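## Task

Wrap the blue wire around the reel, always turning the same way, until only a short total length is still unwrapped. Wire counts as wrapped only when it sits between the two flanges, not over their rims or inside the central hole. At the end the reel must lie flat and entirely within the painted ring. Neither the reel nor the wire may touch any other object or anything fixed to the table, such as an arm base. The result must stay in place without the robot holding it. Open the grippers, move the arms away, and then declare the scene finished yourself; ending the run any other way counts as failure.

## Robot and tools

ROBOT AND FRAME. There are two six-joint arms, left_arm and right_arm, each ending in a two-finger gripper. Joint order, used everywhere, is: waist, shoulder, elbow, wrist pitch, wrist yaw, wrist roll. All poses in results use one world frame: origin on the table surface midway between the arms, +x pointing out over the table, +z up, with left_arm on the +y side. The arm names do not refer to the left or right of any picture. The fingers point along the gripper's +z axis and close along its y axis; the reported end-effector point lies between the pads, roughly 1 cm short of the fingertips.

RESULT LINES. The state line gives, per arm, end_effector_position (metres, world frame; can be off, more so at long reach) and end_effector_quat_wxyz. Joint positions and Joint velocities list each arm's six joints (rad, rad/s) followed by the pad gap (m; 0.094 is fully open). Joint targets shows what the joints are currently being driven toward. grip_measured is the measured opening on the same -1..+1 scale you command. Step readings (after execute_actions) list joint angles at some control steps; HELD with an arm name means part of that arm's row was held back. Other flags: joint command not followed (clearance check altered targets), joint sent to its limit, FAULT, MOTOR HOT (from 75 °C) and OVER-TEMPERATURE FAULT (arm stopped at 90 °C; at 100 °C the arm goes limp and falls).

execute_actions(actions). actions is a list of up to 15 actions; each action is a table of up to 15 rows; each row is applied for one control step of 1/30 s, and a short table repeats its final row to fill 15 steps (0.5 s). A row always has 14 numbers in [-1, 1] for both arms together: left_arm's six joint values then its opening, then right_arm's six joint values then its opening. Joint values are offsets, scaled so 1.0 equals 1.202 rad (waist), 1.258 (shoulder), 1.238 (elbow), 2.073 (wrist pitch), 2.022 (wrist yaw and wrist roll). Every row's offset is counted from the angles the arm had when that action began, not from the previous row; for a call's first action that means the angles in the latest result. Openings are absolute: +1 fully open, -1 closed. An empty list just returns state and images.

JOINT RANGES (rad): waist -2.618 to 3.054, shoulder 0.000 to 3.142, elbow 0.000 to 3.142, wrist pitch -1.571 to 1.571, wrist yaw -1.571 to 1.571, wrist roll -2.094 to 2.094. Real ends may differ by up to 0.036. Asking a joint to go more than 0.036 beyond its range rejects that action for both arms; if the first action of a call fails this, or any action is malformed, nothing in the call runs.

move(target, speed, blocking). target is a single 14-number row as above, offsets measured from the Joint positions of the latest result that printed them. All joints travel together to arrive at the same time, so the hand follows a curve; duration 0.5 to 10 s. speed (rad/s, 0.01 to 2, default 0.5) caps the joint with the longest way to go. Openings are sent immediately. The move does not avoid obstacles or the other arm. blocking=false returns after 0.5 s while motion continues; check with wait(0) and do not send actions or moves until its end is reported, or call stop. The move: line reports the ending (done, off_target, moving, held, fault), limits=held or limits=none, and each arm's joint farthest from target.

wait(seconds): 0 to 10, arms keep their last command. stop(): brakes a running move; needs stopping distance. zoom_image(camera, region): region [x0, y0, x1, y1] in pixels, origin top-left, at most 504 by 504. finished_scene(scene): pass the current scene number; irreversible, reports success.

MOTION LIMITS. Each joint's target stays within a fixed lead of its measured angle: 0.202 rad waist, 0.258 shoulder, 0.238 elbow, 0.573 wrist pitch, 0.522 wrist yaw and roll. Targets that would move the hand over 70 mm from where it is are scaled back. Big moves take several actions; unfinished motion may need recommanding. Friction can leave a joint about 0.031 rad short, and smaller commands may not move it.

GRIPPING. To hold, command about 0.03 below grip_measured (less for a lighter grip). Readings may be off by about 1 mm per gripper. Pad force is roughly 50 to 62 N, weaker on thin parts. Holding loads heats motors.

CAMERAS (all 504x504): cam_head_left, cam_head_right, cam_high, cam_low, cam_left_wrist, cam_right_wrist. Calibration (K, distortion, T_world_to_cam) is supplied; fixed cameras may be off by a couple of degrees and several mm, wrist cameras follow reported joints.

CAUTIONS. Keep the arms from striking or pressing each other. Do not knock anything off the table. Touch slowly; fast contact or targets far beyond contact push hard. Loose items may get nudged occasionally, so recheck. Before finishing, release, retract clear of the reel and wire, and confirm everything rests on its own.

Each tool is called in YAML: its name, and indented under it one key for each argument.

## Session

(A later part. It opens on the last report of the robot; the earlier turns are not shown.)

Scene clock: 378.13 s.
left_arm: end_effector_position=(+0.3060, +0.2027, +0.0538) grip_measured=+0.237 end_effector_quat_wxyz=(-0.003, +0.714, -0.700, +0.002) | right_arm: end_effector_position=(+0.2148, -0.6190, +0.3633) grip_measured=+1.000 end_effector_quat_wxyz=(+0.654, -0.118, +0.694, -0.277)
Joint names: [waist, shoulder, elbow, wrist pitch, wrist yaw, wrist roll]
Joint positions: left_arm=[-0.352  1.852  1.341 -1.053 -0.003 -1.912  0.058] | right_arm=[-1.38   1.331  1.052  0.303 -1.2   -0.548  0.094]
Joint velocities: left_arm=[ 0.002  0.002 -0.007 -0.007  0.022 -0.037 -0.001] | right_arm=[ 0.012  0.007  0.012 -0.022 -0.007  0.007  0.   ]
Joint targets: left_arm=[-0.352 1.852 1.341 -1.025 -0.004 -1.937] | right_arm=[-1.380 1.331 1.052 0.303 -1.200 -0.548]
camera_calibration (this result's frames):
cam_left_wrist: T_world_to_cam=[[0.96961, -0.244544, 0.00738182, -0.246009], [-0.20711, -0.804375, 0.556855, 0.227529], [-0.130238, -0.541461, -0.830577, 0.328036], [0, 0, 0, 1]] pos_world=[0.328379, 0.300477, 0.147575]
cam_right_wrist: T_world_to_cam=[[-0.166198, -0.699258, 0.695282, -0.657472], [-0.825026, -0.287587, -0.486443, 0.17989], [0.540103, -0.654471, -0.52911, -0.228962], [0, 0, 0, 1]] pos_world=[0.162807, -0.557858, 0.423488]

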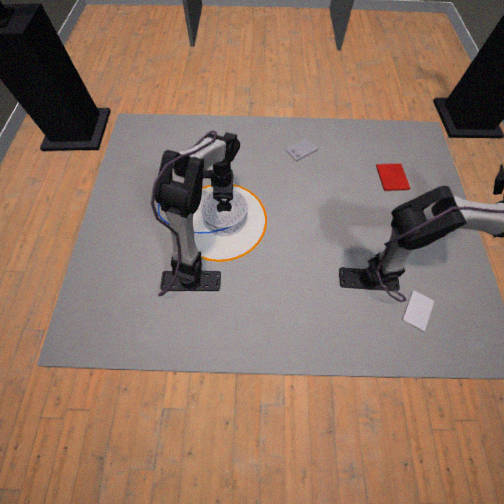

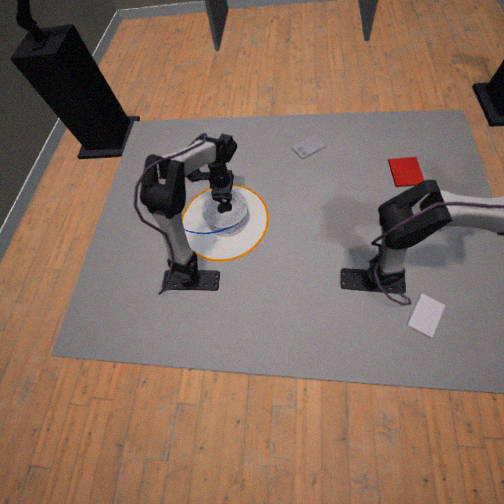

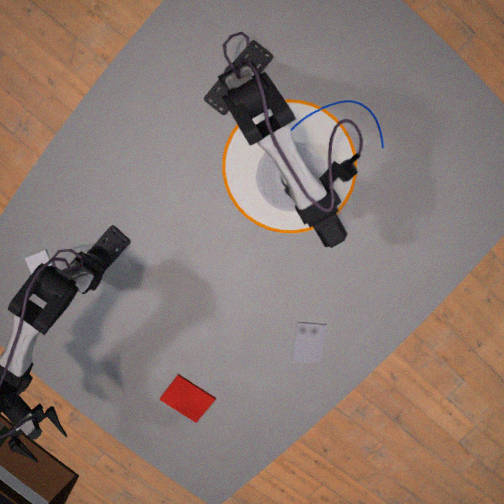

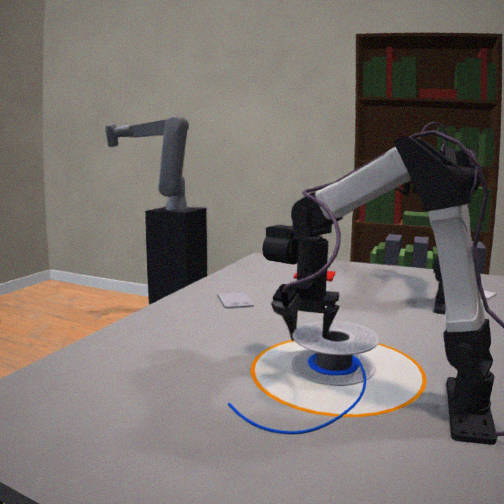

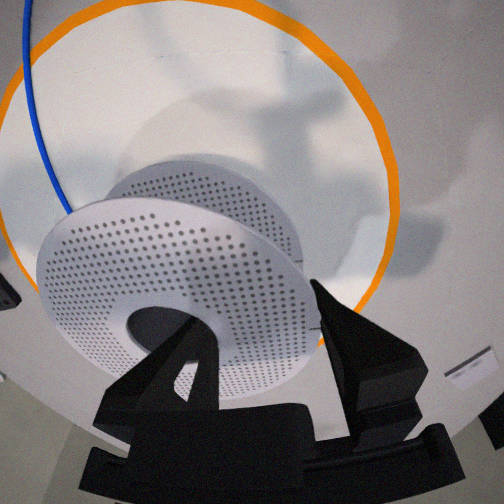

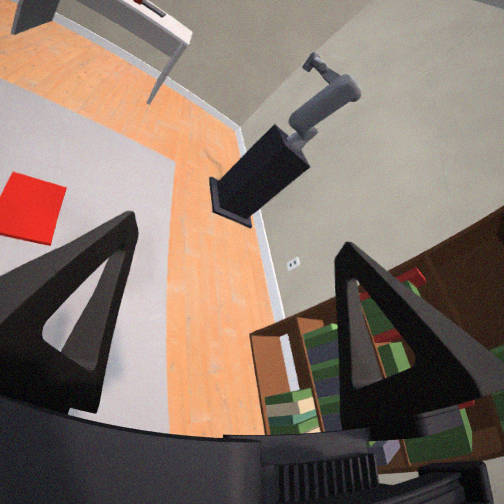

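execute_actions:
  actions:
    - [[0,0,0,0,0,0,0.5,0,0,0,0,0,0,1],[0,0,0,0,0,0,0.7,0,0,0,0,0,0,1],[0,-0.006,0.015,-0.011,0.003,0,0.9,0,0,0,0,0,0,1],[0,-0.012,0.028,-0.022,0.006,0,0.9,0,0,0,0,0,0,1],[0,-0.017,0.041,-0.033,0.009,0,0.9,0,0,0,0,0,0,1],[0,-0.021,0.054,-0.043,0.011,0,0.9,0,0,0,0,0,0,1],[0,-0.024,0.066,-0.052,0.011,0,0.9,0,0,0,0,0,0,1],[0,-0.027,0.076,-0.058,0.011,0,0.9,0,0,0,0,0,0,1],[0,-0.029,0.083,-0.061,0.011,0,0.9,0,0,0,0,0,0,1],[0,-0.030,0.088,-0.063,0.011,0,0.9,0,0,0,0,0,0,1]]
    - [[0,0,0,-0.013,0,0.02,0.9,0,0,0,0,0,0,1],[0,0,0,-0.013,0,0.05,0.9,0,0,0,0,0,0,1],[0,0,0,-0.013,0,0.09,0.9,0,0,0,0,0,0,1],[0,0,0,-0.013,0,0.13,0.9,0,0,0,0,0,0,1],[0,0,0,-0.013,0,0.17,0.9,0,0,0,0,0,0,1],[0,0,0,-0.013,0,0.21,0.9,0,0,0,0,0,0,1],[0,0,0,-0.013,0,0.25,0.9,0,0,0,0,0,0,1],[0,0,0,-0.013,0,0.29,0.9,0,0,0,0,0,0,1],[0,0,0,-0.013,0,0.33,0.9,0,0,0,0,0,0,1],[0,0,0,-0.013,0,0.37,0.9,0,0,0,0,0,0,1],[0,0,0,-0.013,0,0.41,0.9,0,0,0,0,0,0,1],[0,0,0,-0.013,0,0.45,0.9,0,0,0,0,0,0,1],[0,0,0,-0.013,0,0.49,0.9,0,0,0,0,0,0,1],[0,0,0,-0.013,0,0.53,0.9,0,0,0,0,0,0,1],[0,0,0,-0.013,0,0.57,0.9,0,0,0,0,0,0,1]]
    - [[0,0,0,0,0,0.20,0.9,0,0,0,0,0,0,1],[0,0,0,0,0,0.24,0.9,0,0,0,0,0,0,1],[0,0,0,0,0,0.28,0.9,0,0,0,0,0,0,1],[0,0,0,0,0,0.32,0.9,0,0,0,0,0,0,1],[0,0,0,0,0,0.36,0.9,0,0,0,0,0,0,1],[0,0,0,0,0,0.40,0.9,0,0,0,0,0,0,1],[0,0,0,0,0,0.44,0.9,0,0,0,0,0,0,1],[0,0,0,0,0,0.48,0.9,0,0,0,0,0,0,1],[0,0,0,0,0,0.52,0.9,0,0,0,0,0,0,1],[0,0,0,0,0,0.56,0.9,0,0,0,0,0,0,1],[0,0,0,0,0,0.60,0.9,0,0,0,0,0,0,1],[0,0,0,0,0,0.64,0.9,0,0,0,0,0,0,1],[0,0,0,0,0,0.68,0.9,0,0,0,0,0,0,1],[0,0,0,0,0,0.72,0.9,0,0,0,0,0,0,1],[0,0,0,0,0,0.76,0.9,0,0,0,0,0,0,1]]
    - [[0,0,0,0,0,0.20,0.9,0,0,0,0,0,0,1],[0,0,0,0,0,0.24,0.9,0,0,0,0,0,0,1],[0,0,0,0,0,0.28,0.9,0,0,0,0,0,0,1],[0,0,0,0,0,0.32,0.9,0,0,0,0,0,0,1],[0,0,0,0,0,0.36,0.9,0,0,0,0,0,0,1],[0,0,0,0,0,0.40,0.9,0,0,0,0,0,0,1],[0,0,0,0,0,0.44,0.9,0,0,0,0,0,0,1],[0,0,0,0,0,0.48,0.9,0,0,0,0,0,0,1],[0,0,0,0,0,0.51,0.9,0,0,0,0,0,0,1],[0,0,0,0,0,0.535,0.9,0,0,0,0,0,0,1],[0,0,0,0,0,0.555,0.9,0,0,0,0,0,0,1]]
    - [[0,0.006,-0.015,0.012,0,0.06,0.9,0,0,0,0,0,0,1],[0,0.012,-0.028,0.024,0,0.06,0.9,0,0,0,0,0,0,1],[0,0.017,-0.041,0.036,0,0.06,0.9,0,0,0,0,0,0,1],[0,0.022,-0.053,0.047,0,0.06,0.9,0,0,0,0,0,0,1],[0,0.027,-0.065,0.057,0,0.06,0.9,0,0,0,0,0,0,1],[0,0.031,-0.075,0.064,0,0.06,0.9,0,0,0,0,0,0,1],[0,0.033,-0.084,0.064,0,0.06,0.9,0,0,0,0,0,0,1],[0,0.035,-0.091,0.064,0,0.06,0.9,0,0,0,0,0,0,1],[0,0.036,-0.094,0.064,0,0.06,0.82,0,0,0,0,0,0,1],[0,0.036,-0.094,0.064,0,0.06,0.72,0,0,0,0,0,0,1],[0,0.036,-0.094,0.064,0,0.06,0.62,0,0,0,0,0,0,1],[0,0.036,-0.094,0.064,0,0.06,0.52,0,0,0,0,0,0,1],[0,0.036,-0.094,0.064,0,0.06,0.44,0,0,0,0,0,0,1],[0,0.036,-0.094,0.064,0,0.06,0.37,0,0,0,0,0,0,1],[0,0.036,-0.094,0.064,0,0.06,0.32,0,0,0,0,0,0,1]]
    - [[0,0,0,0,0,0,0.28,0,0,0,0,0,0,1],[0,0,0,0,0,0,0.25,0,0,0,0,0,0,1],[0,0,0,0,0,-0.01,0.23,0,0,0,0,0,0,1],[0,0,0,0,0,-0.03,0.21,0,0,0,0,0,0,1],[0,0,0,0,0,-0.06,0.21,0,0,0,0,0,0,1],[0,0,0,0,0,-0.10,0.21,0,0,0,0,0,0,1],[0,0,0,0,0,-0.14,0.21,0,0,0,0,0,0,1],[0,0,0,0,0,-0.18,0.21,0,0,0,0,0,0,1],[0,0,0,0,0,-0.22,0.21,0,0,0,0,0,0,1],[0,0,0,0,0,-0.26,0.21,0,0,0,0,0,0,1],[0,0,0,0,0,-0.30,0.21,0,0,0,0,0,0,1],[0,-0.004,-0.004,0,0,-0.34,0.21,0,0,0,0,0,0,1],[-0.003,-0.008,-0.008,0,0,-0.38,0.21,0,0,0,0,0,0,1],[-0.005,-0.011,-0.011,0.004,0,-0.42,0.21,0,0,0,0,0,0,1],[-0.007,-0.014,-0.014,0.008,0,-0.46,0.21,0,0,0,0,0,0,1]]
    - [[-0.0105,-0.021,-0.0237,0.011,0,-0.20,0.21,0,0,0,0,0,0,1],[-0.0183,-0.037,-0.0419,0.0134,0,-0.24,0.21,0,0,0,0,0,0,1],[-0.0286,-0.058,-0.0657,0.0164,0,-0.28,0.21,0,0,0,0,0,0,1],[-0.0415,-0.082,-0.0947,0.0198,0,-0.32,0.21,0,0,0,0,0,0,1],[-0.0557,-0.109,-0.1259,0.0231,0,-0.36,0.21,0,0,0,0,0,0,1],[-0.0711,-0.137,-0.159,0.026,0,-0.40,0.21,0,0,0,0,0,0,1],[-0.0866,-0.163,-0.1909,0.0284,0,-0.44,0.21,0,0,0,0,0,0,1],[-0.1008,-0.187,-0.2194,0.030,0,-0.48,0.21,0,0,0,0,0,0,1],[-0.1137,-0.208,-0.2444,0.031,0,-0.52,0.21,0,0,0,0,0,0,1],[-0.124,-0.224,-0.2639,0.0315,0,-0.56,0.21,0,0,0,0,0,0,1],[-0.1317,-0.234,-0.2783,0.0317,0,-0.60,0.21,0,0,0,0,0,0,1],[-0.1356,-0.238,-0.2854,0.0317,0,-0.64,0.21,0,0,0,0,0,0,1],[-0.1356,-0.238,-0.2854,0.0317,0,-0.68,0.21,0,0,0,0,0,0,1],[-0.1356,-0.238,-0.2854,0.0317,0,-0.72,0.21,0,0,0,0,0,0,1],[-0.1356,-0.238,-0.2854,0.0317,0,-0.76,0.21,0,0,0,0,0,0,1]]
    - [[-0.005,-0.008,-0.012,0.005,0,-0.20,0.21,0,0,0,0,0,0,1],[-0.005,-0.008,-0.012,0.005,0,-0.24,0.21,0,0,0,0,0,0,1],[-0.005,-0.008,-0.012,0.005,0,-0.28,0.21,0,0,0,0,0,0,1],[-0.005,-0.008,-0.012,0.005,0,-0.32,0.21,0,0,0,0,0,0,1],[-0.005,-0.008,-0.012,0.005,0,-0.36,0.21,0,0,0,0,0,0,1],[-0.005,-0.008,-0.012,0.005,0,-0.40,0.21,0,0,0,0,0,0,1],[-0.005,-0.008,-0.012,0.005,0,-0.44,0.21,0,0,0,0,0,0,1],[-0.005,-0.008,-0.012,0.005,0,-0.48,0.21,0,0,0,0,0,0,1],[-0.005,-0.008,-0.012,0.005,0,-0.52,0.21,0,0,0,0,0,0,1],[-0.005,-0.008,-0.012,0.005,0,-0.56,0.21,0,0,0,0,0,0,1],[-0.005,-0.008,-0.012,0.005,0,-0.60,0.21,0,0,0,0,0,0,1],[-0.005,-0.008,-0.012,0.005,0,-0.64,0.21,0,0,0,0,0,0,1],[-0.005,-0.008,-0.012,0.005,0,-0.68,0.21,0,0,0,0,0,0,1],[-0.005,-0.008,-0.012,0.005,0,-0.705,0.21,0,0,0,0,0,0,1],[-0.005,-0.008,-0.012,0.005,0,-0.72,0.21,0,0,0,0,0,0,1]]

Scene clock: 491.77 s.
left_arm: end_effector_position=(+0.2165, +0.1825, +0.0535) grip_measured=+0.239 end_effector_quat_wxyz=(-0.006, -0.584, +0.812, -0.015) | right_arm: end_effector_position=(+0.2148, -0.6190, +0.3633) grip_measured=+1.000 end_effector_quat_wxyz=(+0.654, -0.118, +0.694, -0.277)
Joint names: [waist, shoulder, elbow, wrist pitch, wrist yaw, wrist roll]
Joint positions: left_arm=[-0.515  1.565  1.01  -0.994  0.024 -1.732  0.058] | right_arm=[-1.38   1.331  1.052  0.303 -1.2   -0.548  0.094]
Joint velocities: left_arm=[-0.017 -0.007 -0.012  0.051  0.022 -1.853  0.   ] | right_arm=[-0.007 -0.007  0.002 -0.022 -0.037  0.022  0.   ]
Joint targets: left_arm=[-0.521 1.555 0.995 -0.998 0.024 -2.022] | right_arm=[-1.380 1.331 1.052 0.303 -1.200 -0.548]
Step readings (joint positions; steps 1 to 15: 1st action; 16 to 30: 2nd action; 31 to 45: 3rd action; 46 to 60: 4th action; 61 to 75: 5th action; 76 to 90: 6th action; 91 to 105: 7th action; 106 to 120: 8th action):
0: left_arm=[-0.352 1.852 1.341 -1.053 -0.003 -1.912] | right_arm=[-1.380 1.331 1.052 0.303 -1.200 -0.548]
1: left_arm=[-0.352 1.852 1.341 -1.053 -0.003 -1.912] | right_arm=[-1.380 1.331 1.052 0.303 -1.200 -0.548]
2: left_arm=[-0.352 1.852 1.341 -1.053 -0.003 -1.912] | right_arm=[-1.380 1.331 1.052 0.303 -1.200 -0.548]
4: left_arm=[-0.352 1.852 1.344 -1.058 -0.003 -1.912] | right_arm=[-1.380 1.331 1.052 0.303 -1.200 -0.548]
8: left_arm=[-0.352 1.848 1.390 -1.105 0.003 -1.912] | right_arm=[-1.380 1.331 1.052 0.303 -1.200 -0.548]
15: left_arm=[-0.352 1.822 1.436 -1.146 0.006 -1.912] | right_arm=[-1.380 1.331 1.052 0.303 -1.200 -0.548]
16: left_arm=[-0.352 1.822 1.436 -1.148 0.006 -1.907] | right_arm=[-1.380 1.331 1.052 0.303 -1.200 -0.548]
17: left_arm=[-0.352 1.822 1.436 -1.150 0.006 -1.892] | right_arm=[-1.380 1.331 1.052 0.303 -1.200 -0.548]
19: left_arm=[-0.352 1.822 1.436 -1.151 0.006 -1.826] | right_arm=[-1.380 1.331 1.052 0.303 -1.200 -0.548]
23: left_arm=[-0.352 1.822 1.436 -1.152 0.006 -1.603] | right_arm=[-1.380 1.331 1.052 0.303 -1.200 -0.548]
30: left_arm=[-0.352 1.822 1.436 -1.152 0.006 -1.091] | right_arm=[-1.380 1.331 1.052 0.303 -1.200 -0.548]
31: left_arm=[-0.352 1.822 1.436 -1.152 0.006 -1.014] | right_arm=[-1.380 1.331 1.052 0.303 -1.200 -0.548]
32: left_arm=[-0.352 1.822 1.436 -1.152 0.006 -0.937] | right_arm=[-1.380 1.331 1.052 0.303 -1.200 -0.548]
34: left_arm=[-0.352 1.822 1.436 -1.152 0.006 -0.780] | right_arm=[-1.380 1.331 1.052 0.303 -1.200 -0.548]
38: left_arm=[-0.352 1.822 1.436 -1.152 0.006 -0.462] | right_arm=[-1.380 1.331 1.052 0.303 -1.200 -0.548]
45: left_arm=[-0.352 1.822 1.436 -1.152 0.006 0.101] | right_arm=[-1.380 1.331 1.052 0.303 -1.200 -0.548]
46: left_arm=[-0.352 1.822 1.436 -1.152 0.006 0.179] | right_arm=[-1.380 1.331 1.052 0.303 -1.200 -0.548]
47: left_arm=[-0.352 1.822 1.436 -1.152 0.006 0.256] | right_arm=[-1.380 1.331 1.052 0.303 -1.200 -0.548]
49: left_arm=[-0.352 1.822 1.436 -1.152 0.006 0.412] | right_arm=[-1.380 1.331 1.052 0.303 -1.200 -0.548]
53: left_arm=[-0.352 1.822 1.436 -1.152 0.006 0.730] | right_arm=[-1.380 1.331 1.052 0.303 -1.200 -0.548]
60: left_arm=[-0.352 1.822 1.436 -1.152 0.006 1.106] | right_arm=[-1.380 1.331 1.052 0.303 -1.200 -0.548]
61: left_arm=[-0.352 1.822 1.436 -1.151 0.006 1.129] | right_arm=[-1.380 1.331 1.052 0.303 -1.200 -0.548]
62: left_arm=[-0.352 1.822 1.435 -1.147 0.006 1.148] | right_arm=[-1.380 1.331 1.052 0.303 -1.200 -0.548]
64: left_arm=[-0.352 1.822 1.420 -1.123 0.006 1.174] | right_arm=[-1.380 1.331 1.052 0.303 -1.200 -0.548]
68: left_arm=[-0.352 1.833 1.368 -1.072 0.006 1.201] | right_arm=[-1.380 1.331 1.052 0.303 -1.200 -0.548]
75: left_arm=[-0.352 1.853 1.338 -1.049 0.006 1.217] | right_arm=[-1.380 1.331 1.052 0.303 -1.200 -0.548]
76: left_arm=[-0.352 1.853 1.338 -1.049 0.006 1.217] | right_arm=[-1.380 1.331 1.052 0.303 -1.200 -0.548]
77: left_arm=[-0.352 1.853 1.338 -1.049 0.005 1.217] | right_arm=[-1.380 1.331 1.052 0.303 -1.200 -0.548]
79: left_arm=[-0.352 1.853 1.338 -1.049 0.006 1.209] | right_arm=[-1.380 1.331 1.052 0.303 -1.200 -0.548]
83: left_arm=[-0.352 1.853 1.338 -1.049 0.006 1.077] | right_arm=[-1.380 1.331 1.052 0.303 -1.200 -0.548]
90: left_arm=[-0.352 1.853 1.338 -1.051 0.011 0.617] | right_arm=[-1.380 1.331 1.052 0.303 -1.200 -0.548]
91: left_arm=[-0.352 1.852 1.338 -1.051 0.013 0.542] | right_arm=[-1.380 1.331 1.052 0.303 -1.200 -0.548]
92: left_arm=[-0.353 1.847 1.332 -1.047 0.013 0.466] | right_arm=[-1.380 1.331 1.052 0.303 -1.200 -0.548]
94: left_arm=[-0.363 1.814 1.293 -1.035 0.013 0.311] | right_arm=[-1.380 1.331 1.052 0.303 -1.200 -0.548]
98: left_arm=[-0.429 1.690 1.149 -1.010 0.008 -0.010] | right_arm=[-1.380 1.331 1.052 0.303 -1.200 -0.548]
105: left_arm=[-0.515 1.565 1.010 -1.009 0.024 -0.566] | right_arm=[-1.380 1.331 1.052 0.303 -1.200 -0.548]
106: left_arm=[-0.515 1.565 1.010 -1.006 0.024 -0.642] | right_arm=[-1.380 1.331 1.052 0.303 -1.200 -0.548]
107: left_arm=[-0.515 1.565 1.010 -1.005 0.025 -0.718] | right_arm=[-1.380 1.331 1.052 0.303 -1.200 -0.548]
109: left_arm=[-0.515 1.565 1.010 -1.003 0.025 -0.872] | right_arm=[-1.380 1.331 1.052 0.303 -1.200 -0.548]
113: left_arm=[-0.515 1.565 1.010 -1.000 0.026 -1.188] | right_arm=[-1.380 1.331 1.052 0.303 -1.200 -0.548]
120: Joint positions above
camera_calibration (this result's frames):
cam_left_wrist: T_world_to_cam=[[0.830267, -0.556831, 0.0244099, -0.0779068], [-0.466721, -0.670634, 0.57656, 0.223657], [-0.304676, -0.490092, -0.81669, 0.332817], [0, 0, 0, 1]] pos_world=[0.270471, 0.269722, 0.144758]
cam_right_wrist: T_world_to_cam=[[-0.166198, -0.699258, 0.695282, -0.657472], [-0.825026, -0.287587, -0.486443, 0.17989], [0.540103, -0.654471, -0.52911, -0.228962], [0, 0, 0, 1]] pos_world=[0.162807, -0.557858, 0.423488]

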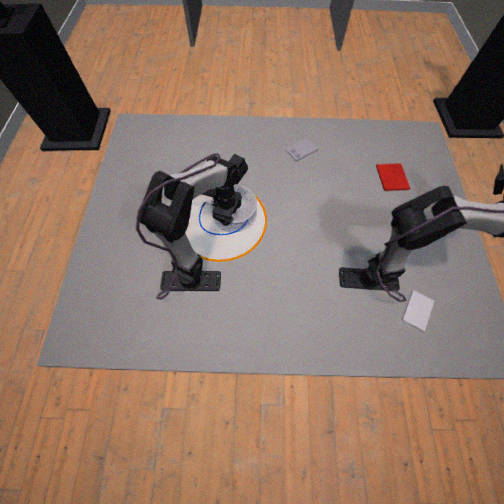

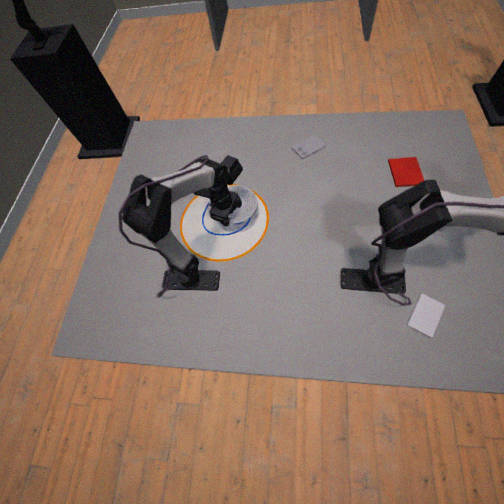

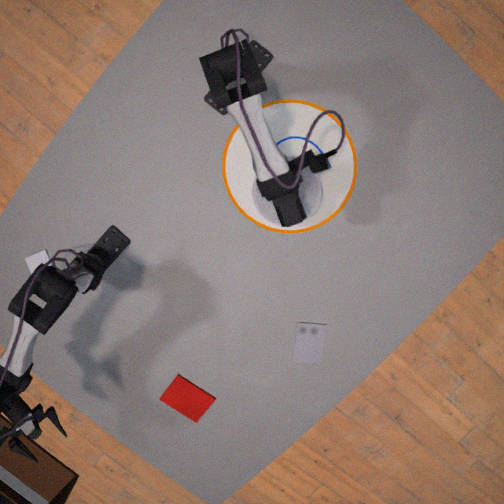

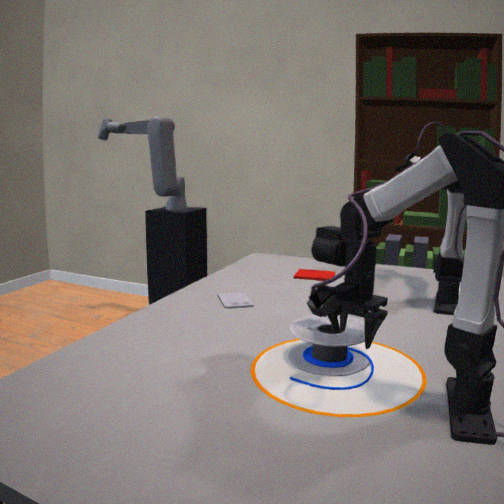

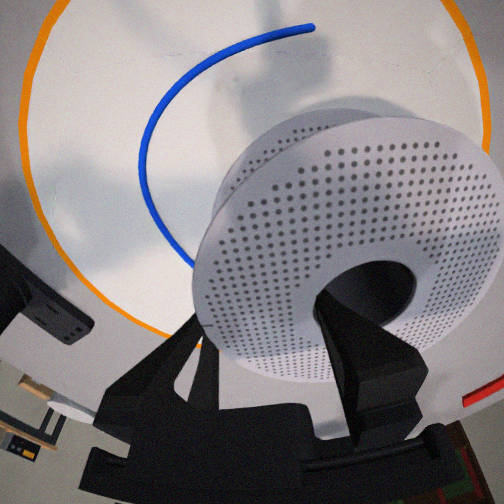

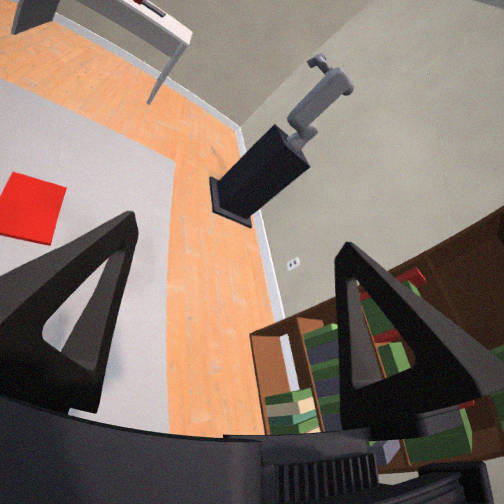

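execute_actions:
  actions: []

zoom_image:
  camera: "cam_low"
  region: [240, 300, 440, 430]

zoom_image:
  camera: "cam_head_right"
  region: [170, 160, 290, 270]

Scene clock: 495.43 s.
left_arm: end_effector_position=(+0.2172, +0.1827, +0.0535) grip_measured=+0.239 end_effector_quat_wxyz=(+0.006, +0.688, -0.725, +0.015) | right_arm: end_effector_position=(+0.2148, -0.6190, +0.3633) grip_measured=+1.000 end_effector_quat_wxyz=(+0.654, -0.118, +0.694, -0.277)
Joint names: [waist, shoulder, elbow, wrist pitch, wrist yaw, wrist roll]
Joint positions: left_arm=[-0.515  1.565  1.01  -0.991  0.021 -2.004  0.058] | right_arm=[-1.38   1.331  1.052  0.303 -1.2   -0.548  0.094]
Joint velocities: left_arm=[-0.002  0.007  0.002 -0.051  0.066  0.007  0.001] | right_arm=[ 0.007  0.012 -0.012 -0.007 -0.081 -0.007  0.   ]
Joint targets: left_arm=[-0.521 1.555 0.995 -0.998 0.024 -2.021] | right_arm=[-1.380 1.331 1.052 0.303 -1.200 -0.548]
camera_calibration (this result's frames):
cam_left_wrist: T_world_to_cam=[[0.94942, -0.313335, 0.0205634, -0.148585], [-0.266777, -0.77034, 0.579142, 0.19879], [-0.165624, -0.555335, -0.814967, 0.31477], [0, 0, 0, 1]] pos_world=[0.246236, 0.281382, 0.144455]
cam_right_wrist: T_world_to_cam=[[-0.166198, -0.699258, 0.695282, -0.657472], [-0.825026, -0.287587, -0.486443, 0.17989], [0.540103, -0.654471, -0.52911, -0.228962], [0, 0, 0, 1]] pos_world=[0.162807, -0.557858, 0.423488]

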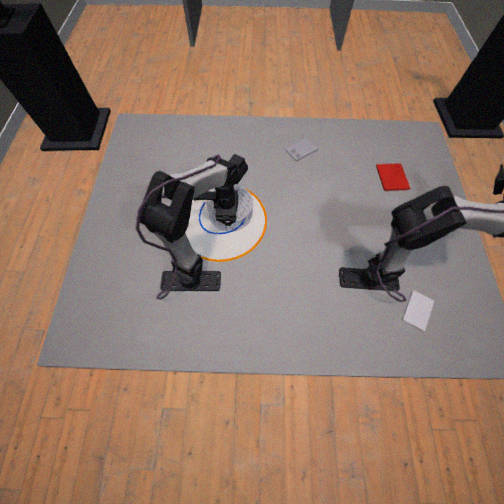

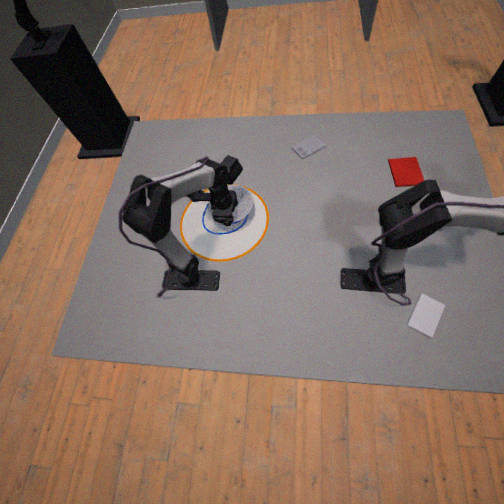

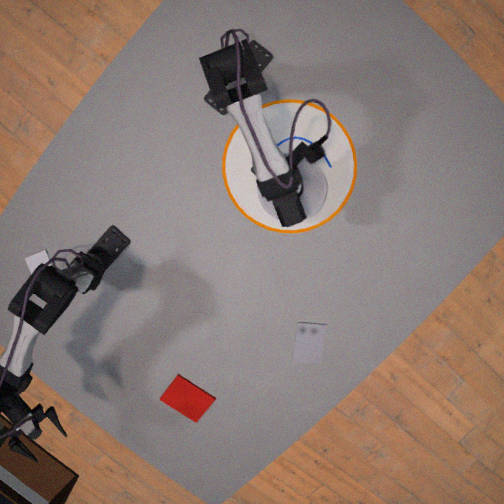

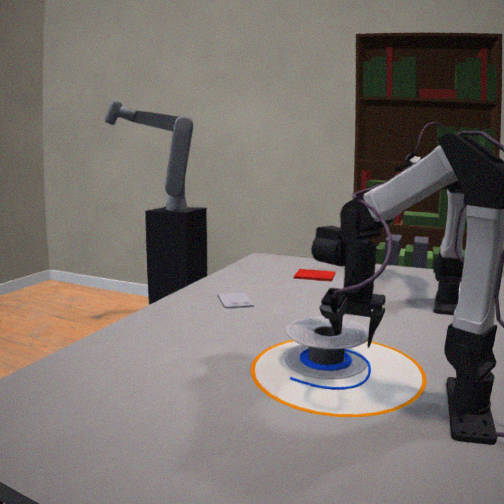

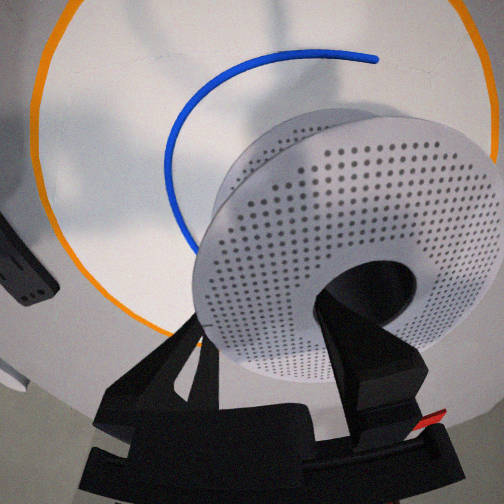

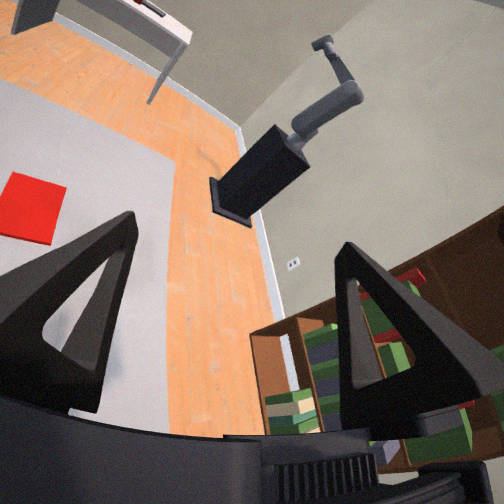

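Region (240, 300, 440, 430) of cam_low's 504x504 image, scaled by 2.520, with more detail than that image has; it fills the top 328 rows of this view, and the rest is white.

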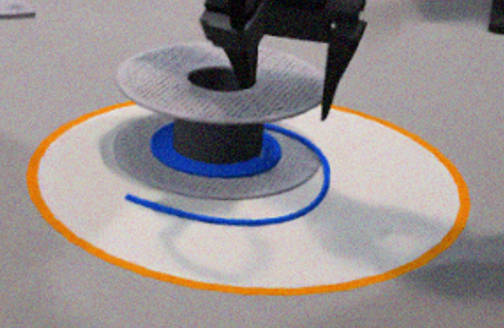

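Region (170, 160, 290, 270) of cam_head_right's 504x504 image, scaled by 4.200, with more detail than that image has; it fills the top 462 rows of this view, and the rest is white.

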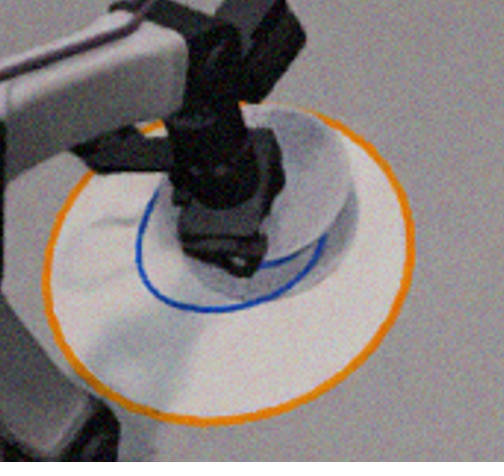

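execute_actions:
  actions:
    - [[0,0,0,0,0,0,0.5,0,0,0,0,0,0,1],[0,0,0,0,0,0,0.7,0,0,0,0,0,0,1],[0,-0.006,0.016,-0.013,0,0,0.85,0,0,0,0,0,0,1],[0,-0.012,0.031,-0.027,0,0,0.85,0,0,0,0,0,0,1],[0,-0.018,0.046,-0.040,0,0,0.85,0,0,0,0,0,0,1],[0,-0.023,0.060,-0.053,0,0,0.85,0,0,0,0,0,0,1],[0,-0.026,0.073,-0.064,0,0,0.85,0,0,0,0,0,0,1],[0,-0.029,0.084,-0.072,0,0,0.85,0,0,0,0,0,0,1],[0,-0.031,0.092,-0.076,0,0,0.85,0,0,0,0,0,0,1],[0,-0.032,0.098,-0.078,0,0,0.85,0,0,0,0,0,0,1]]
    - [[0.002,0.001,0,0,0.001,0.02,0.7,0,0,0,0,0,0,1],[0.007,0.002,0.002,0,0.002,0.05,0.55,0,0,0,0,0,0,1],[0.016,0.005,0.004,0,0.005,0.09,0.4,0,0,0,0,0,0,1],[0.028,0.009,0.008,0,0.008,0.13,0.25,0,0,0,0,0,0,1],[0.043,0.014,0.012,0,0.013,0.17,0.1,0,0,0,0,0,0,1],[0.061,0.020,0.017,0,0.018,0.21,-0.05,0,0,0,0,0,0,1],[0.081,0.027,0.023,0,0.024,0.25,-0.2,0,0,0,0,0,0,1],[0.104,0.035,0.029,0,0.031,0.29,-0.33,0,0,0,0,0,0,1],[0.129,0.043,0.036,0,0.039,0.33,-0.45,0,0,0,0,0,0,1],[0.156,0.052,0.044,0,0.046,0.37,-0.54,0,0,0,0,0,0,1],[0.184,0.061,0.052,0,0.055,0.41,-0.6,0,0,0,0,0,0,1],[0.212,0.070,0.060,0,0.063,0.45,-0.62,0,0,0,0,0,0,1],[0.242,0.080,0.068,0,0.072,0.49,-0.62,0,0,0,0,0,0,1],[0.271,0.090,0.076,0,0.081,0.53,-0.62,0,0,0,0,0,0,1],[0.299,0.099,0.084,0,0.089,0.57,-0.62,0,0,0,0,0,0,1]]
    - [[0.099,0.038,0.035,0,0.045,0.20,-0.62,0,0,0,0,0,0,1],[0.125,0.047,0.042,0,0.053,0.24,-0.62,0,0,0,0,0,0,1],[0.150,0.055,0.049,0,0.061,0.28,-0.62,0,0,0,0,0,0,1],[0.173,0.063,0.056,0,0.068,0.32,-0.62,0,0,0,0,0,0,1],[0.194,0.070,0.062,0,0.074,0.36,-0.62,0,0,0,0,0,0,1],[0.212,0.076,0.067,0,0.079,0.40,-0.62,0,0,0,0,0,0,1],[0.227,0.081,0.071,0,0.084,0.44,-0.62,0,0,0,0,0,0,1],[0.239,0.085,0.074,0,0.087,0.48,-0.62,0,0,0,0,0,0,1],[0.248,0.088,0.077,0,0.090,0.52,-0.62,0,0,0,0,0,0,1],[0.253,0.089,0.078,0,0.091,0.56,-0.62,0,0,0,0,0,0,1],[0.255,0.090,0.079,0,0.092,0.60,-0.62,0,0,0,0,0,0,1],[0.255,0.090,0.079,0,0.092,0.64,-0.62,0,0,0,0,0,0,1],[0.255,0.090,0.079,0,0.092,0.69,-0.62,0,0,0,0,0,0,1],[0.255,0.090,0.079,0,0.092,0.74,-0.62,0,0,0,0,0,0,1],[0.255,0.090,0.079,0,0.092,0.78,-0.62,0,0,0,0,0,0,1]]

Scene clock: 590.30 s.
left_arm: end_effector_position=(+0.2958, +0.2943, +0.0849) grip_measured=-0.618 end_effector_quat_wxyz=(+0.017, -0.042, +0.988, -0.144) | right_arm: end_effector_position=(+0.2148, -0.6190, +0.3633) grip_measured=+1.000 end_effector_quat_wxyz=(+0.654, -0.118, +0.694, -0.277)
Joint names: [waist, shoulder, elbow, wrist pitch, wrist yaw, wrist roll]
Joint positions: left_arm=[ 0.082  1.711  1.266 -1.112  0.292  0.026  0.018] | right_arm=[-1.38   1.331  1.052  0.303 -1.2   -0.548  0.094]
Joint velocities: left_arm=[ 0.012 -0.002  0.002  0.007  0.168  2.454 -0.001] | right_arm=[-0.012 -0.012  0.007 -0.007  0.022 -0.037  0.   ]
Joint targets: left_arm=[0.085 1.733 1.286 -1.112 0.316 0.395] | right_arm=[-1.380 1.331 1.052 0.303 -1.200 -0.548]
Step readings (joint positions; steps 1 to 15: 1st action; 16 to 30: 2nd action; 31 to 45: 3rd action):
0: left_arm=[-0.515 1.565 1.010 -0.991 0.021 -2.004] | right_arm=[-1.380 1.331 1.052 0.303 -1.200 -0.548]
1: left_arm=[-0.515 1.565 1.010 -0.991 0.021 -2.004] | right_arm=[-1.380 1.331 1.052 0.303 -1.200 -0.548]
2: left_arm=[-0.515 1.565 1.010 -0.991 0.021 -2.004] | right_arm=[-1.380 1.331 1.052 0.303 -1.200 -0.548]
4: left_arm=[-0.515 1.565 1.013 -0.998 0.021 -2.004] | right_arm=[-1.380 1.331 1.052 0.303 -1.200 -0.548]
8: left_arm=[-0.515 1.560 1.066 -1.057 0.021 -2.004] | right_arm=[-1.380 1.331 1.052 0.303 -1.200 -0.548]
15: left_arm=[-0.515 1.536 1.117 -1.111 0.021 -2.004] | right_arm=[-1.380 1.331 1.052 0.303 -1.200 -0.548]
16: left_arm=[-0.515 1.536 1.117 -1.113 0.021 -1.999] | right_arm=[-1.380 1.331 1.052 0.303 -1.200 -0.548]
17: left_arm=[-0.515 1.536 1.117 -1.113 0.021 -1.984] | right_arm=[-1.380 1.331 1.052 0.303 -1.200 -0.548]
19: left_arm=[-0.509 1.536 1.117 -1.113 0.023 -1.918] | right_arm=[-1.380 1.331 1.052 0.303 -1.200 -0.548]
23: left_arm=[-0.444 1.542 1.122 -1.113 0.044 -1.694] | right_arm=[-1.380 1.331 1.052 0.303 -1.200 -0.548]
30: left_arm=[-0.221 1.620 1.188 -1.113 0.130 -1.182] | right_arm=[-1.380 1.331 1.052 0.303 -1.200 -0.548]
31: left_arm=[-0.184 1.631 1.197 -1.113 0.146 -1.105] | right_arm=[-1.380 1.331 1.052 0.303 -1.200 -0.548]
32: left_arm=[-0.145 1.642 1.206 -1.113 0.162 -1.028] | right_arm=[-1.380 1.331 1.052 0.303 -1.200 -0.548]
34: left_arm=[-0.070 1.663 1.225 -1.112 0.192 -0.872] | right_arm=[-1.380 1.331 1.052 0.303 -1.200 -0.548]
38: left_arm=[0.037 1.696 1.254 -1.112 0.244 -0.554] | right_arm=[-1.380 1.331 1.052 0.303 -1.200 -0.548]
45: Joint positions above
camera_calibration (this result's frames):
cam_left_wrist: T_world_to_cam=[[-0.187628, -0.943989, 0.27144, 0.311751], [-0.838581, 0.297841, 0.456149, 0.152713], [-0.511446, -0.142038, -0.847495, 0.398785], [0, 0, 0, 1]] pos_world=[0.390513, 0.305448, 0.183687]
cam_right_wrist: T_world_to_cam=[[-0.166198, -0.699258, 0.695282, -0.657472], [-0.825026, -0.287587, -0.486443, 0.17989], [0.540103, -0.654471, -0.52911, -0.228962], [0, 0, 0, 1]] pos_world=[0.162807, -0.557858, 0.423488]

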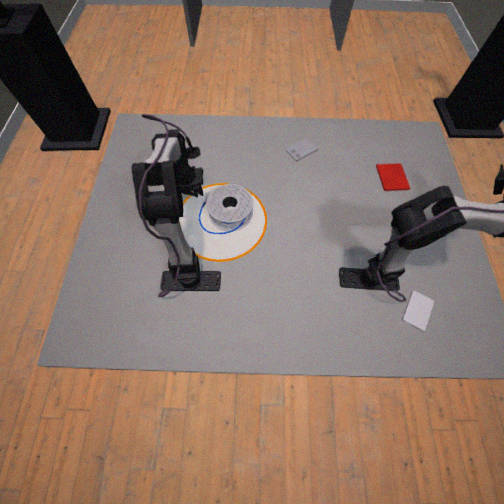

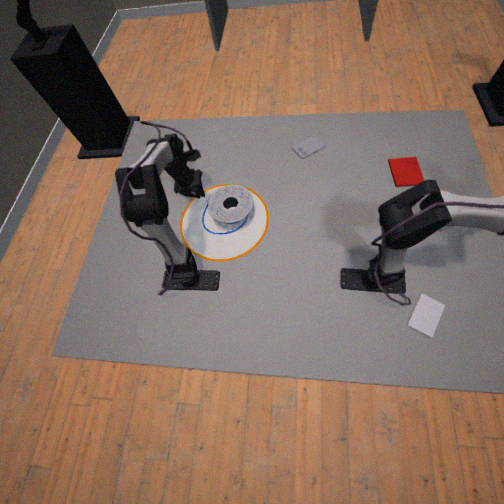

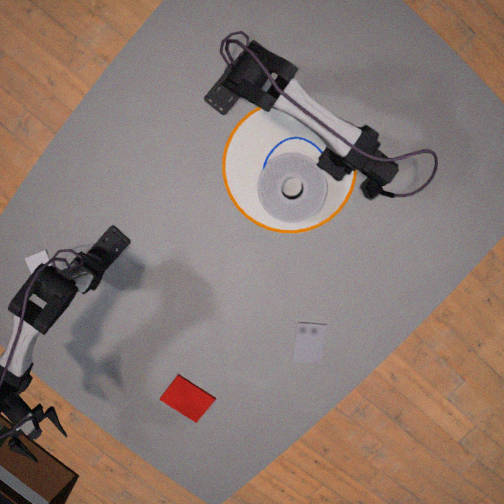

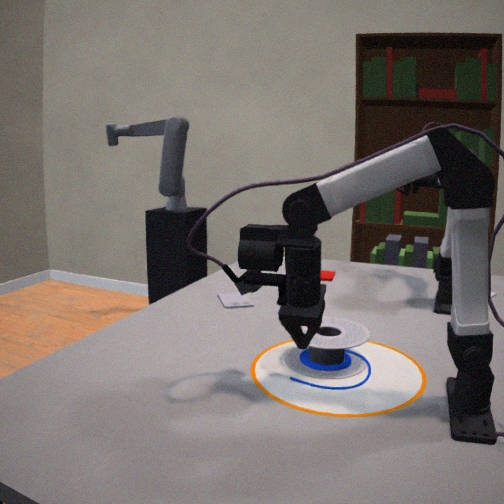

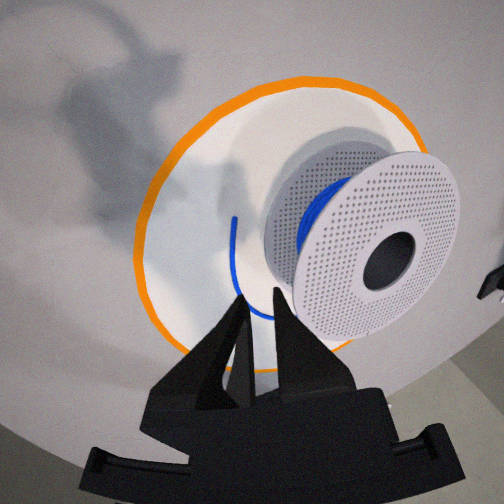

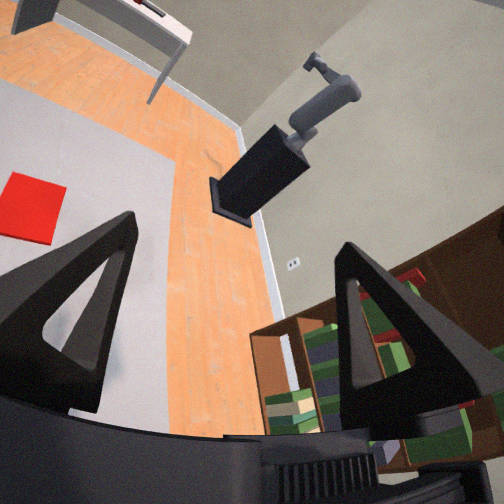

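execute_actions:
  actions:
    - [[0,0.012,-0.012,0.012,0.012,0.182,-0.62,0,0,0,0,0,0,1],[0,0.017,-0.026,0.026,0.012,0.182,-0.62,0,0,0,0,0,0,1],[0,0.022,-0.042,0.042,0.012,0.182,-0.62,0,0,0,0,0,0,1],[0,0.028,-0.058,0.058,0.012,0.182,-0.62,0,0,0,0,0,0,1],[0,0.034,-0.074,0.073,0.012,0.182,-0.62,0,0,0,0,0,0,1],[0,0.040,-0.089,0.086,0.012,0.182,-0.62,0,0,0,0,0,0,1],[0,0.046,-0.103,0.097,0.012,0.182,-0.62,0,0,0,0,0,0,1],[0,0.051,-0.115,0.105,0.012,0.182,-0.62,0,0,0,0,0,0,1],[0,0.055,-0.125,0.110,0.012,0.182,-0.62,0,0,0,0,0,0,1],[0,0.059,-0.132,0.113,0.012,0.182,-0.62,0,0,0,0,0,0,1],[0,0.061,-0.137,0.114,0.012,0.182,-0.62,0,0,0,0,0,0,1],[0,0.062,-0.139,0.114,0.012,0.182,-0.62,0,0,0,0,0,0,1]]

Scene clock: 598.17 s.
left_arm: end_effector_position=(+0.2889, +0.2904, +0.0304) grip_measured=-0.619 end_effector_quat_wxyz=(+0.031, +0.135, +0.979, -0.152) | right_arm: end_effector_position=(+0.2148, -0.6190, +0.3633) grip_measured=+1.000 end_effector_quat_wxyz=(+0.654, -0.118, +0.694, -0.277)
Joint names: [waist, shoulder, elbow, wrist pitch, wrist yaw, wrist roll]
Joint positions: left_arm=[ 0.082  1.776  1.111 -0.922  0.311  0.388  0.018] | right_arm=[-1.38   1.331  1.052  0.303 -1.2   -0.548  0.094]
Joint velocities: left_arm=[ 0.002 -0.002  0.002  0.095 -0.022 -0.051  0.   ] | right_arm=[-0.012 -0.017 -0.022  0.007  0.051  0.022  0.   ]
Joint targets: left_arm=[0.082 1.789 1.094 -0.876 0.316 0.394] | right_arm=[-1.380 1.331 1.052 0.303 -1.200 -0.548]
Step readings (joint positions):
0: left_arm=[0.082 1.711 1.266 -1.112 0.309 0.388] | right_arm=[-1.380 1.331 1.052 0.303 -1.200 -0.548]
1: left_arm=[0.082 1.711 1.266 -1.112 0.309 0.388] | right_arm=[-1.380 1.331 1.052 0.303 -1.200 -0.548]
2: left_arm=[0.082 1.711 1.265 -1.107 0.309 0.388] | right_arm=[-1.380 1.331 1.052 0.303 -1.200 -0.548]
4: left_arm=[0.082 1.711 1.249 -1.076 0.310 0.388] | right_arm=[-1.380 1.331 1.052 0.303 -1.200 -0.548]
8: left_arm=[0.082 1.734 1.179 -0.992 0.311 0.388] | right_arm=[-1.380 1.331 1.052 0.303 -1.200 -0.548]
15: Joint positions above
camera_calibration (this result's frames):
cam_left_wrist: T_world_to_cam=[[-0.516897, -0.818057, 0.252191, 0.380726], [-0.720169, 0.574817, 0.388513, 0.0604221], [-0.46279, 0.0192008, -0.88626, 0.288779], [0, 0, 0, 1]] pos_world=[0.373954, 0.271179, 0.136443]
cam_right_wrist: T_world_to_cam=[[-0.166198, -0.699258, 0.695282, -0.657472], [-0.825026, -0.287587, -0.486443, 0.17989], [0.540103, -0.654471, -0.52911, -0.228962], [0, 0, 0, 1]] pos_world=[0.162807, -0.557858, 0.423488]

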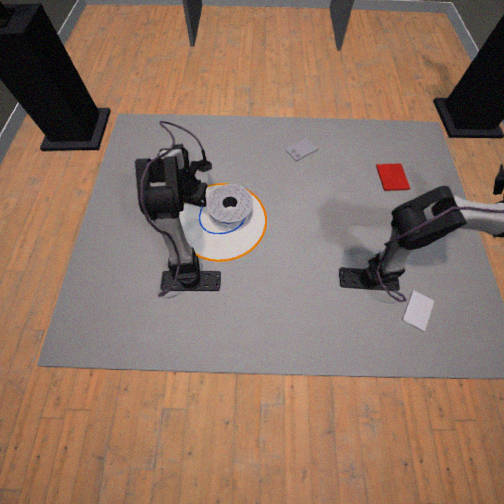

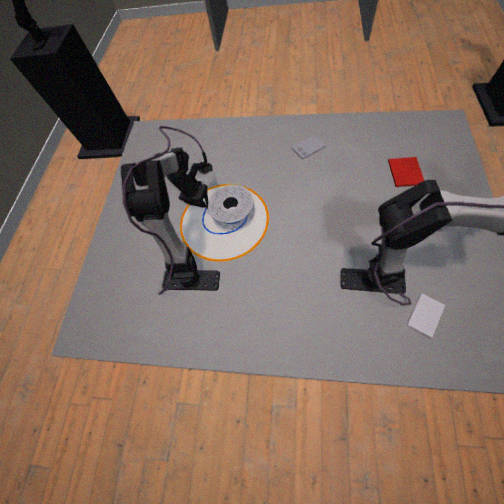

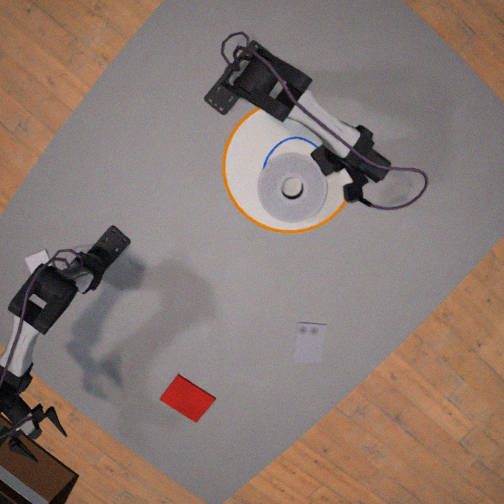

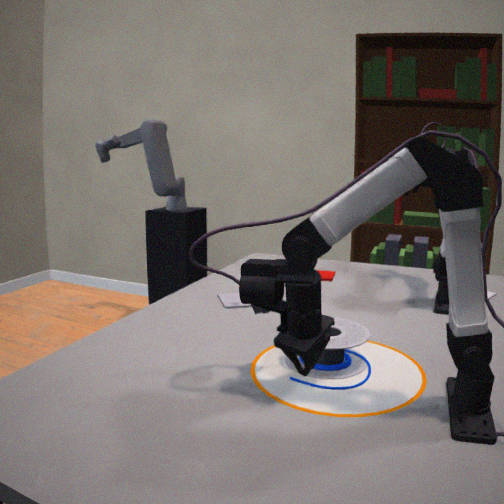

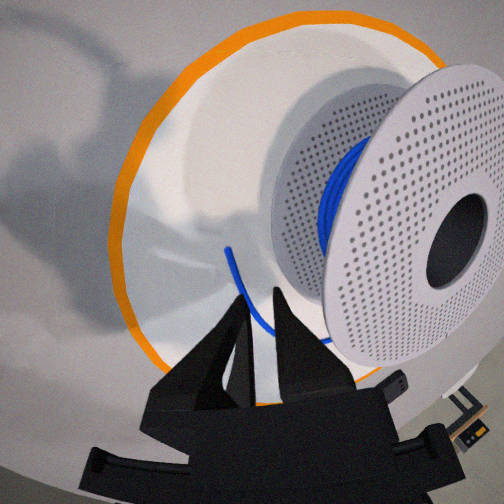

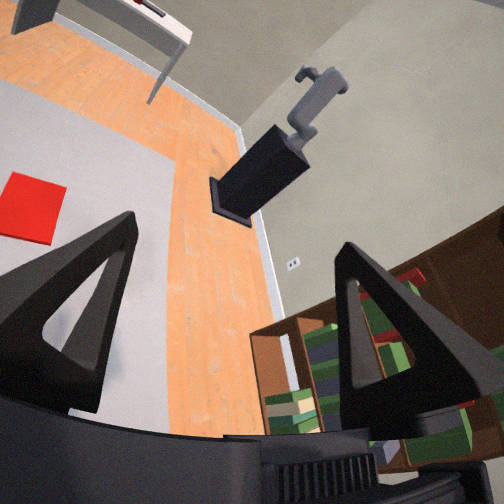

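execute_actions:
  actions: []

zoom_image:
  camera: "cam_left_wrist"
  region: [170, 200, 370, 400]

zoom_image:
  camera: "cam_low"
  region: [250, 310, 390, 410]

Scene clock: 601.87 s.
left_arm: end_effector_position=(+0.2956, +0.2911, +0.0304) grip_measured=-0.619 end_effector_quat_wxyz=(+0.044, +0.137, +0.978, -0.148) | right_arm: end_effector_position=(+0.2148, -0.6190, +0.3633) grip_measured=+1.000 end_effector_quat_wxyz=(+0.654, -0.118, +0.694, -0.277)
Joint names: [waist, shoulder, elbow, wrist pitch, wrist yaw, wrist roll]
Joint positions: left_arm=[ 0.082  1.776  1.111 -0.894  0.311  0.388  0.018] | right_arm=[-1.38   1.331  1.052  0.303 -1.2   -0.548  0.094]
Joint velocities: left_arm=[-0.002  0.002 -0.002  0.022  0.051 -0.037  0.001] | right_arm=[ 0.007 -0.002 -0.002 -0.037 -0.037 -0.051  0.   ]
Joint targets: left_arm=[0.082 1.789 1.094 -0.876 0.316 0.394] | right_arm=[-1.380 1.331 1.052 0.303 -1.200 -0.548]
camera_calibration (this result's frames):
cam_left_wrist: T_world_to_cam=[[-0.523731, -0.818826, 0.235011, 0.387554], [-0.730808, 0.573619, 0.369973, 0.0688535], [-0.43775, 0.0220185, -0.898827, 0.283999], [0, 0, 0, 1]] pos_world=[0.377614, 0.271591, 0.138713]
cam_right_wrist: T_world_to_cam=[[-0.166198, -0.699258, 0.695282, -0.657472], [-0.825026, -0.287587, -0.486443, 0.17989], [0.540103, -0.654471, -0.52911, -0.228962], [0, 0, 0, 1]] pos_world=[0.162807, -0.557858, 0.423488]

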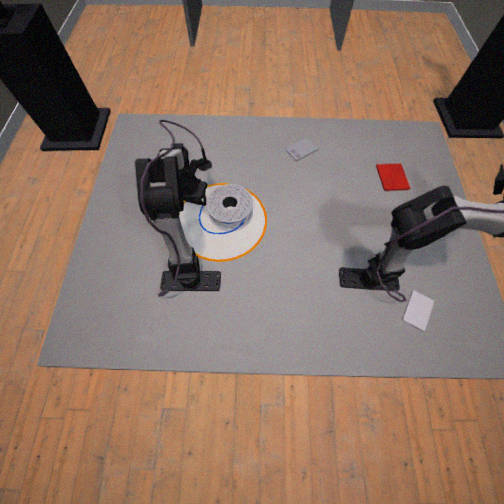

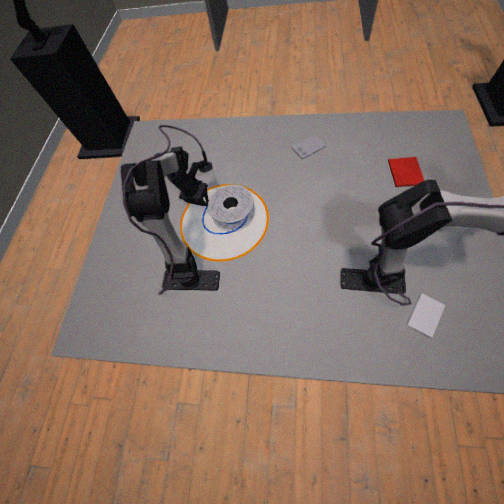

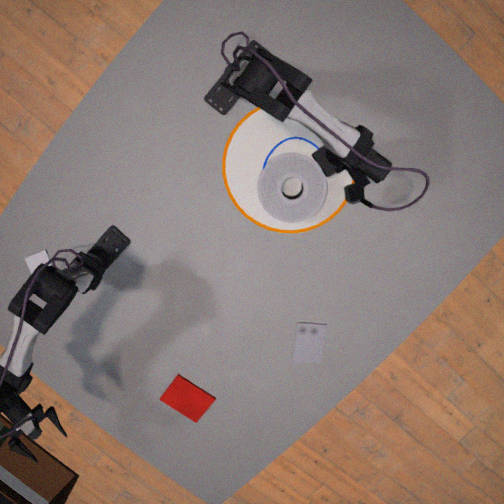

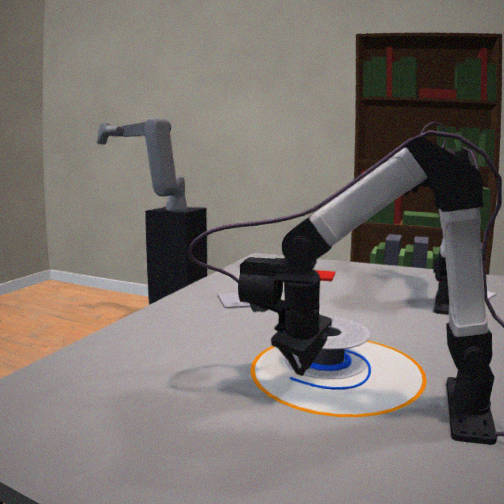

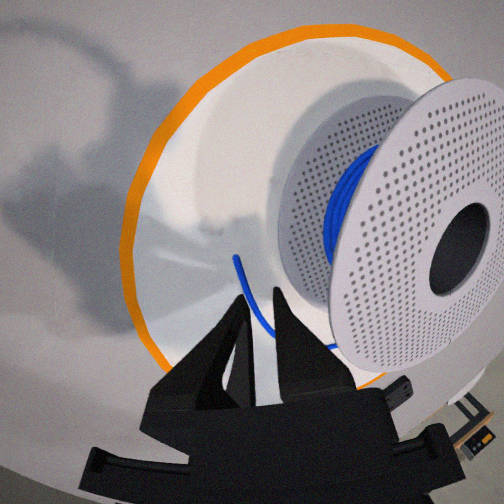

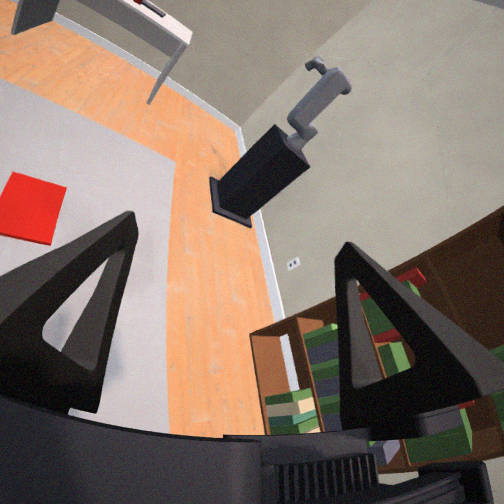

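Region (170, 200, 370, 400) of cam_left_wrist's 504x504 image, scaled by 2.520, with more detail than that image has.

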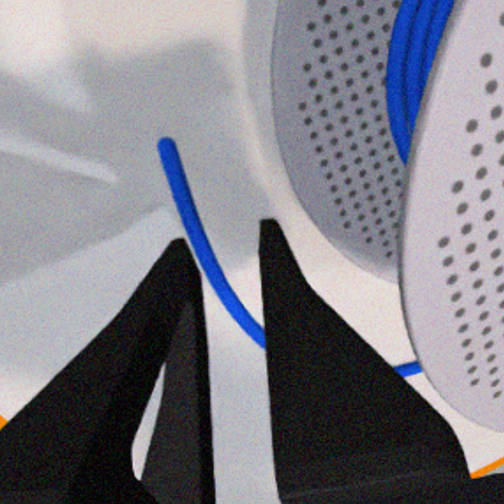

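Region (250, 310, 390, 410) of cam_low's 504x504 image, scaled by 3.600, with more detail than that image has; it fills the top 360 rows of this view, and the rest is white.

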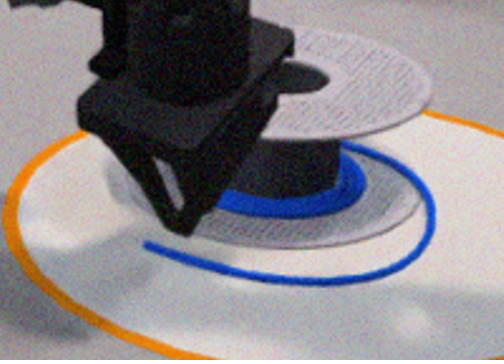

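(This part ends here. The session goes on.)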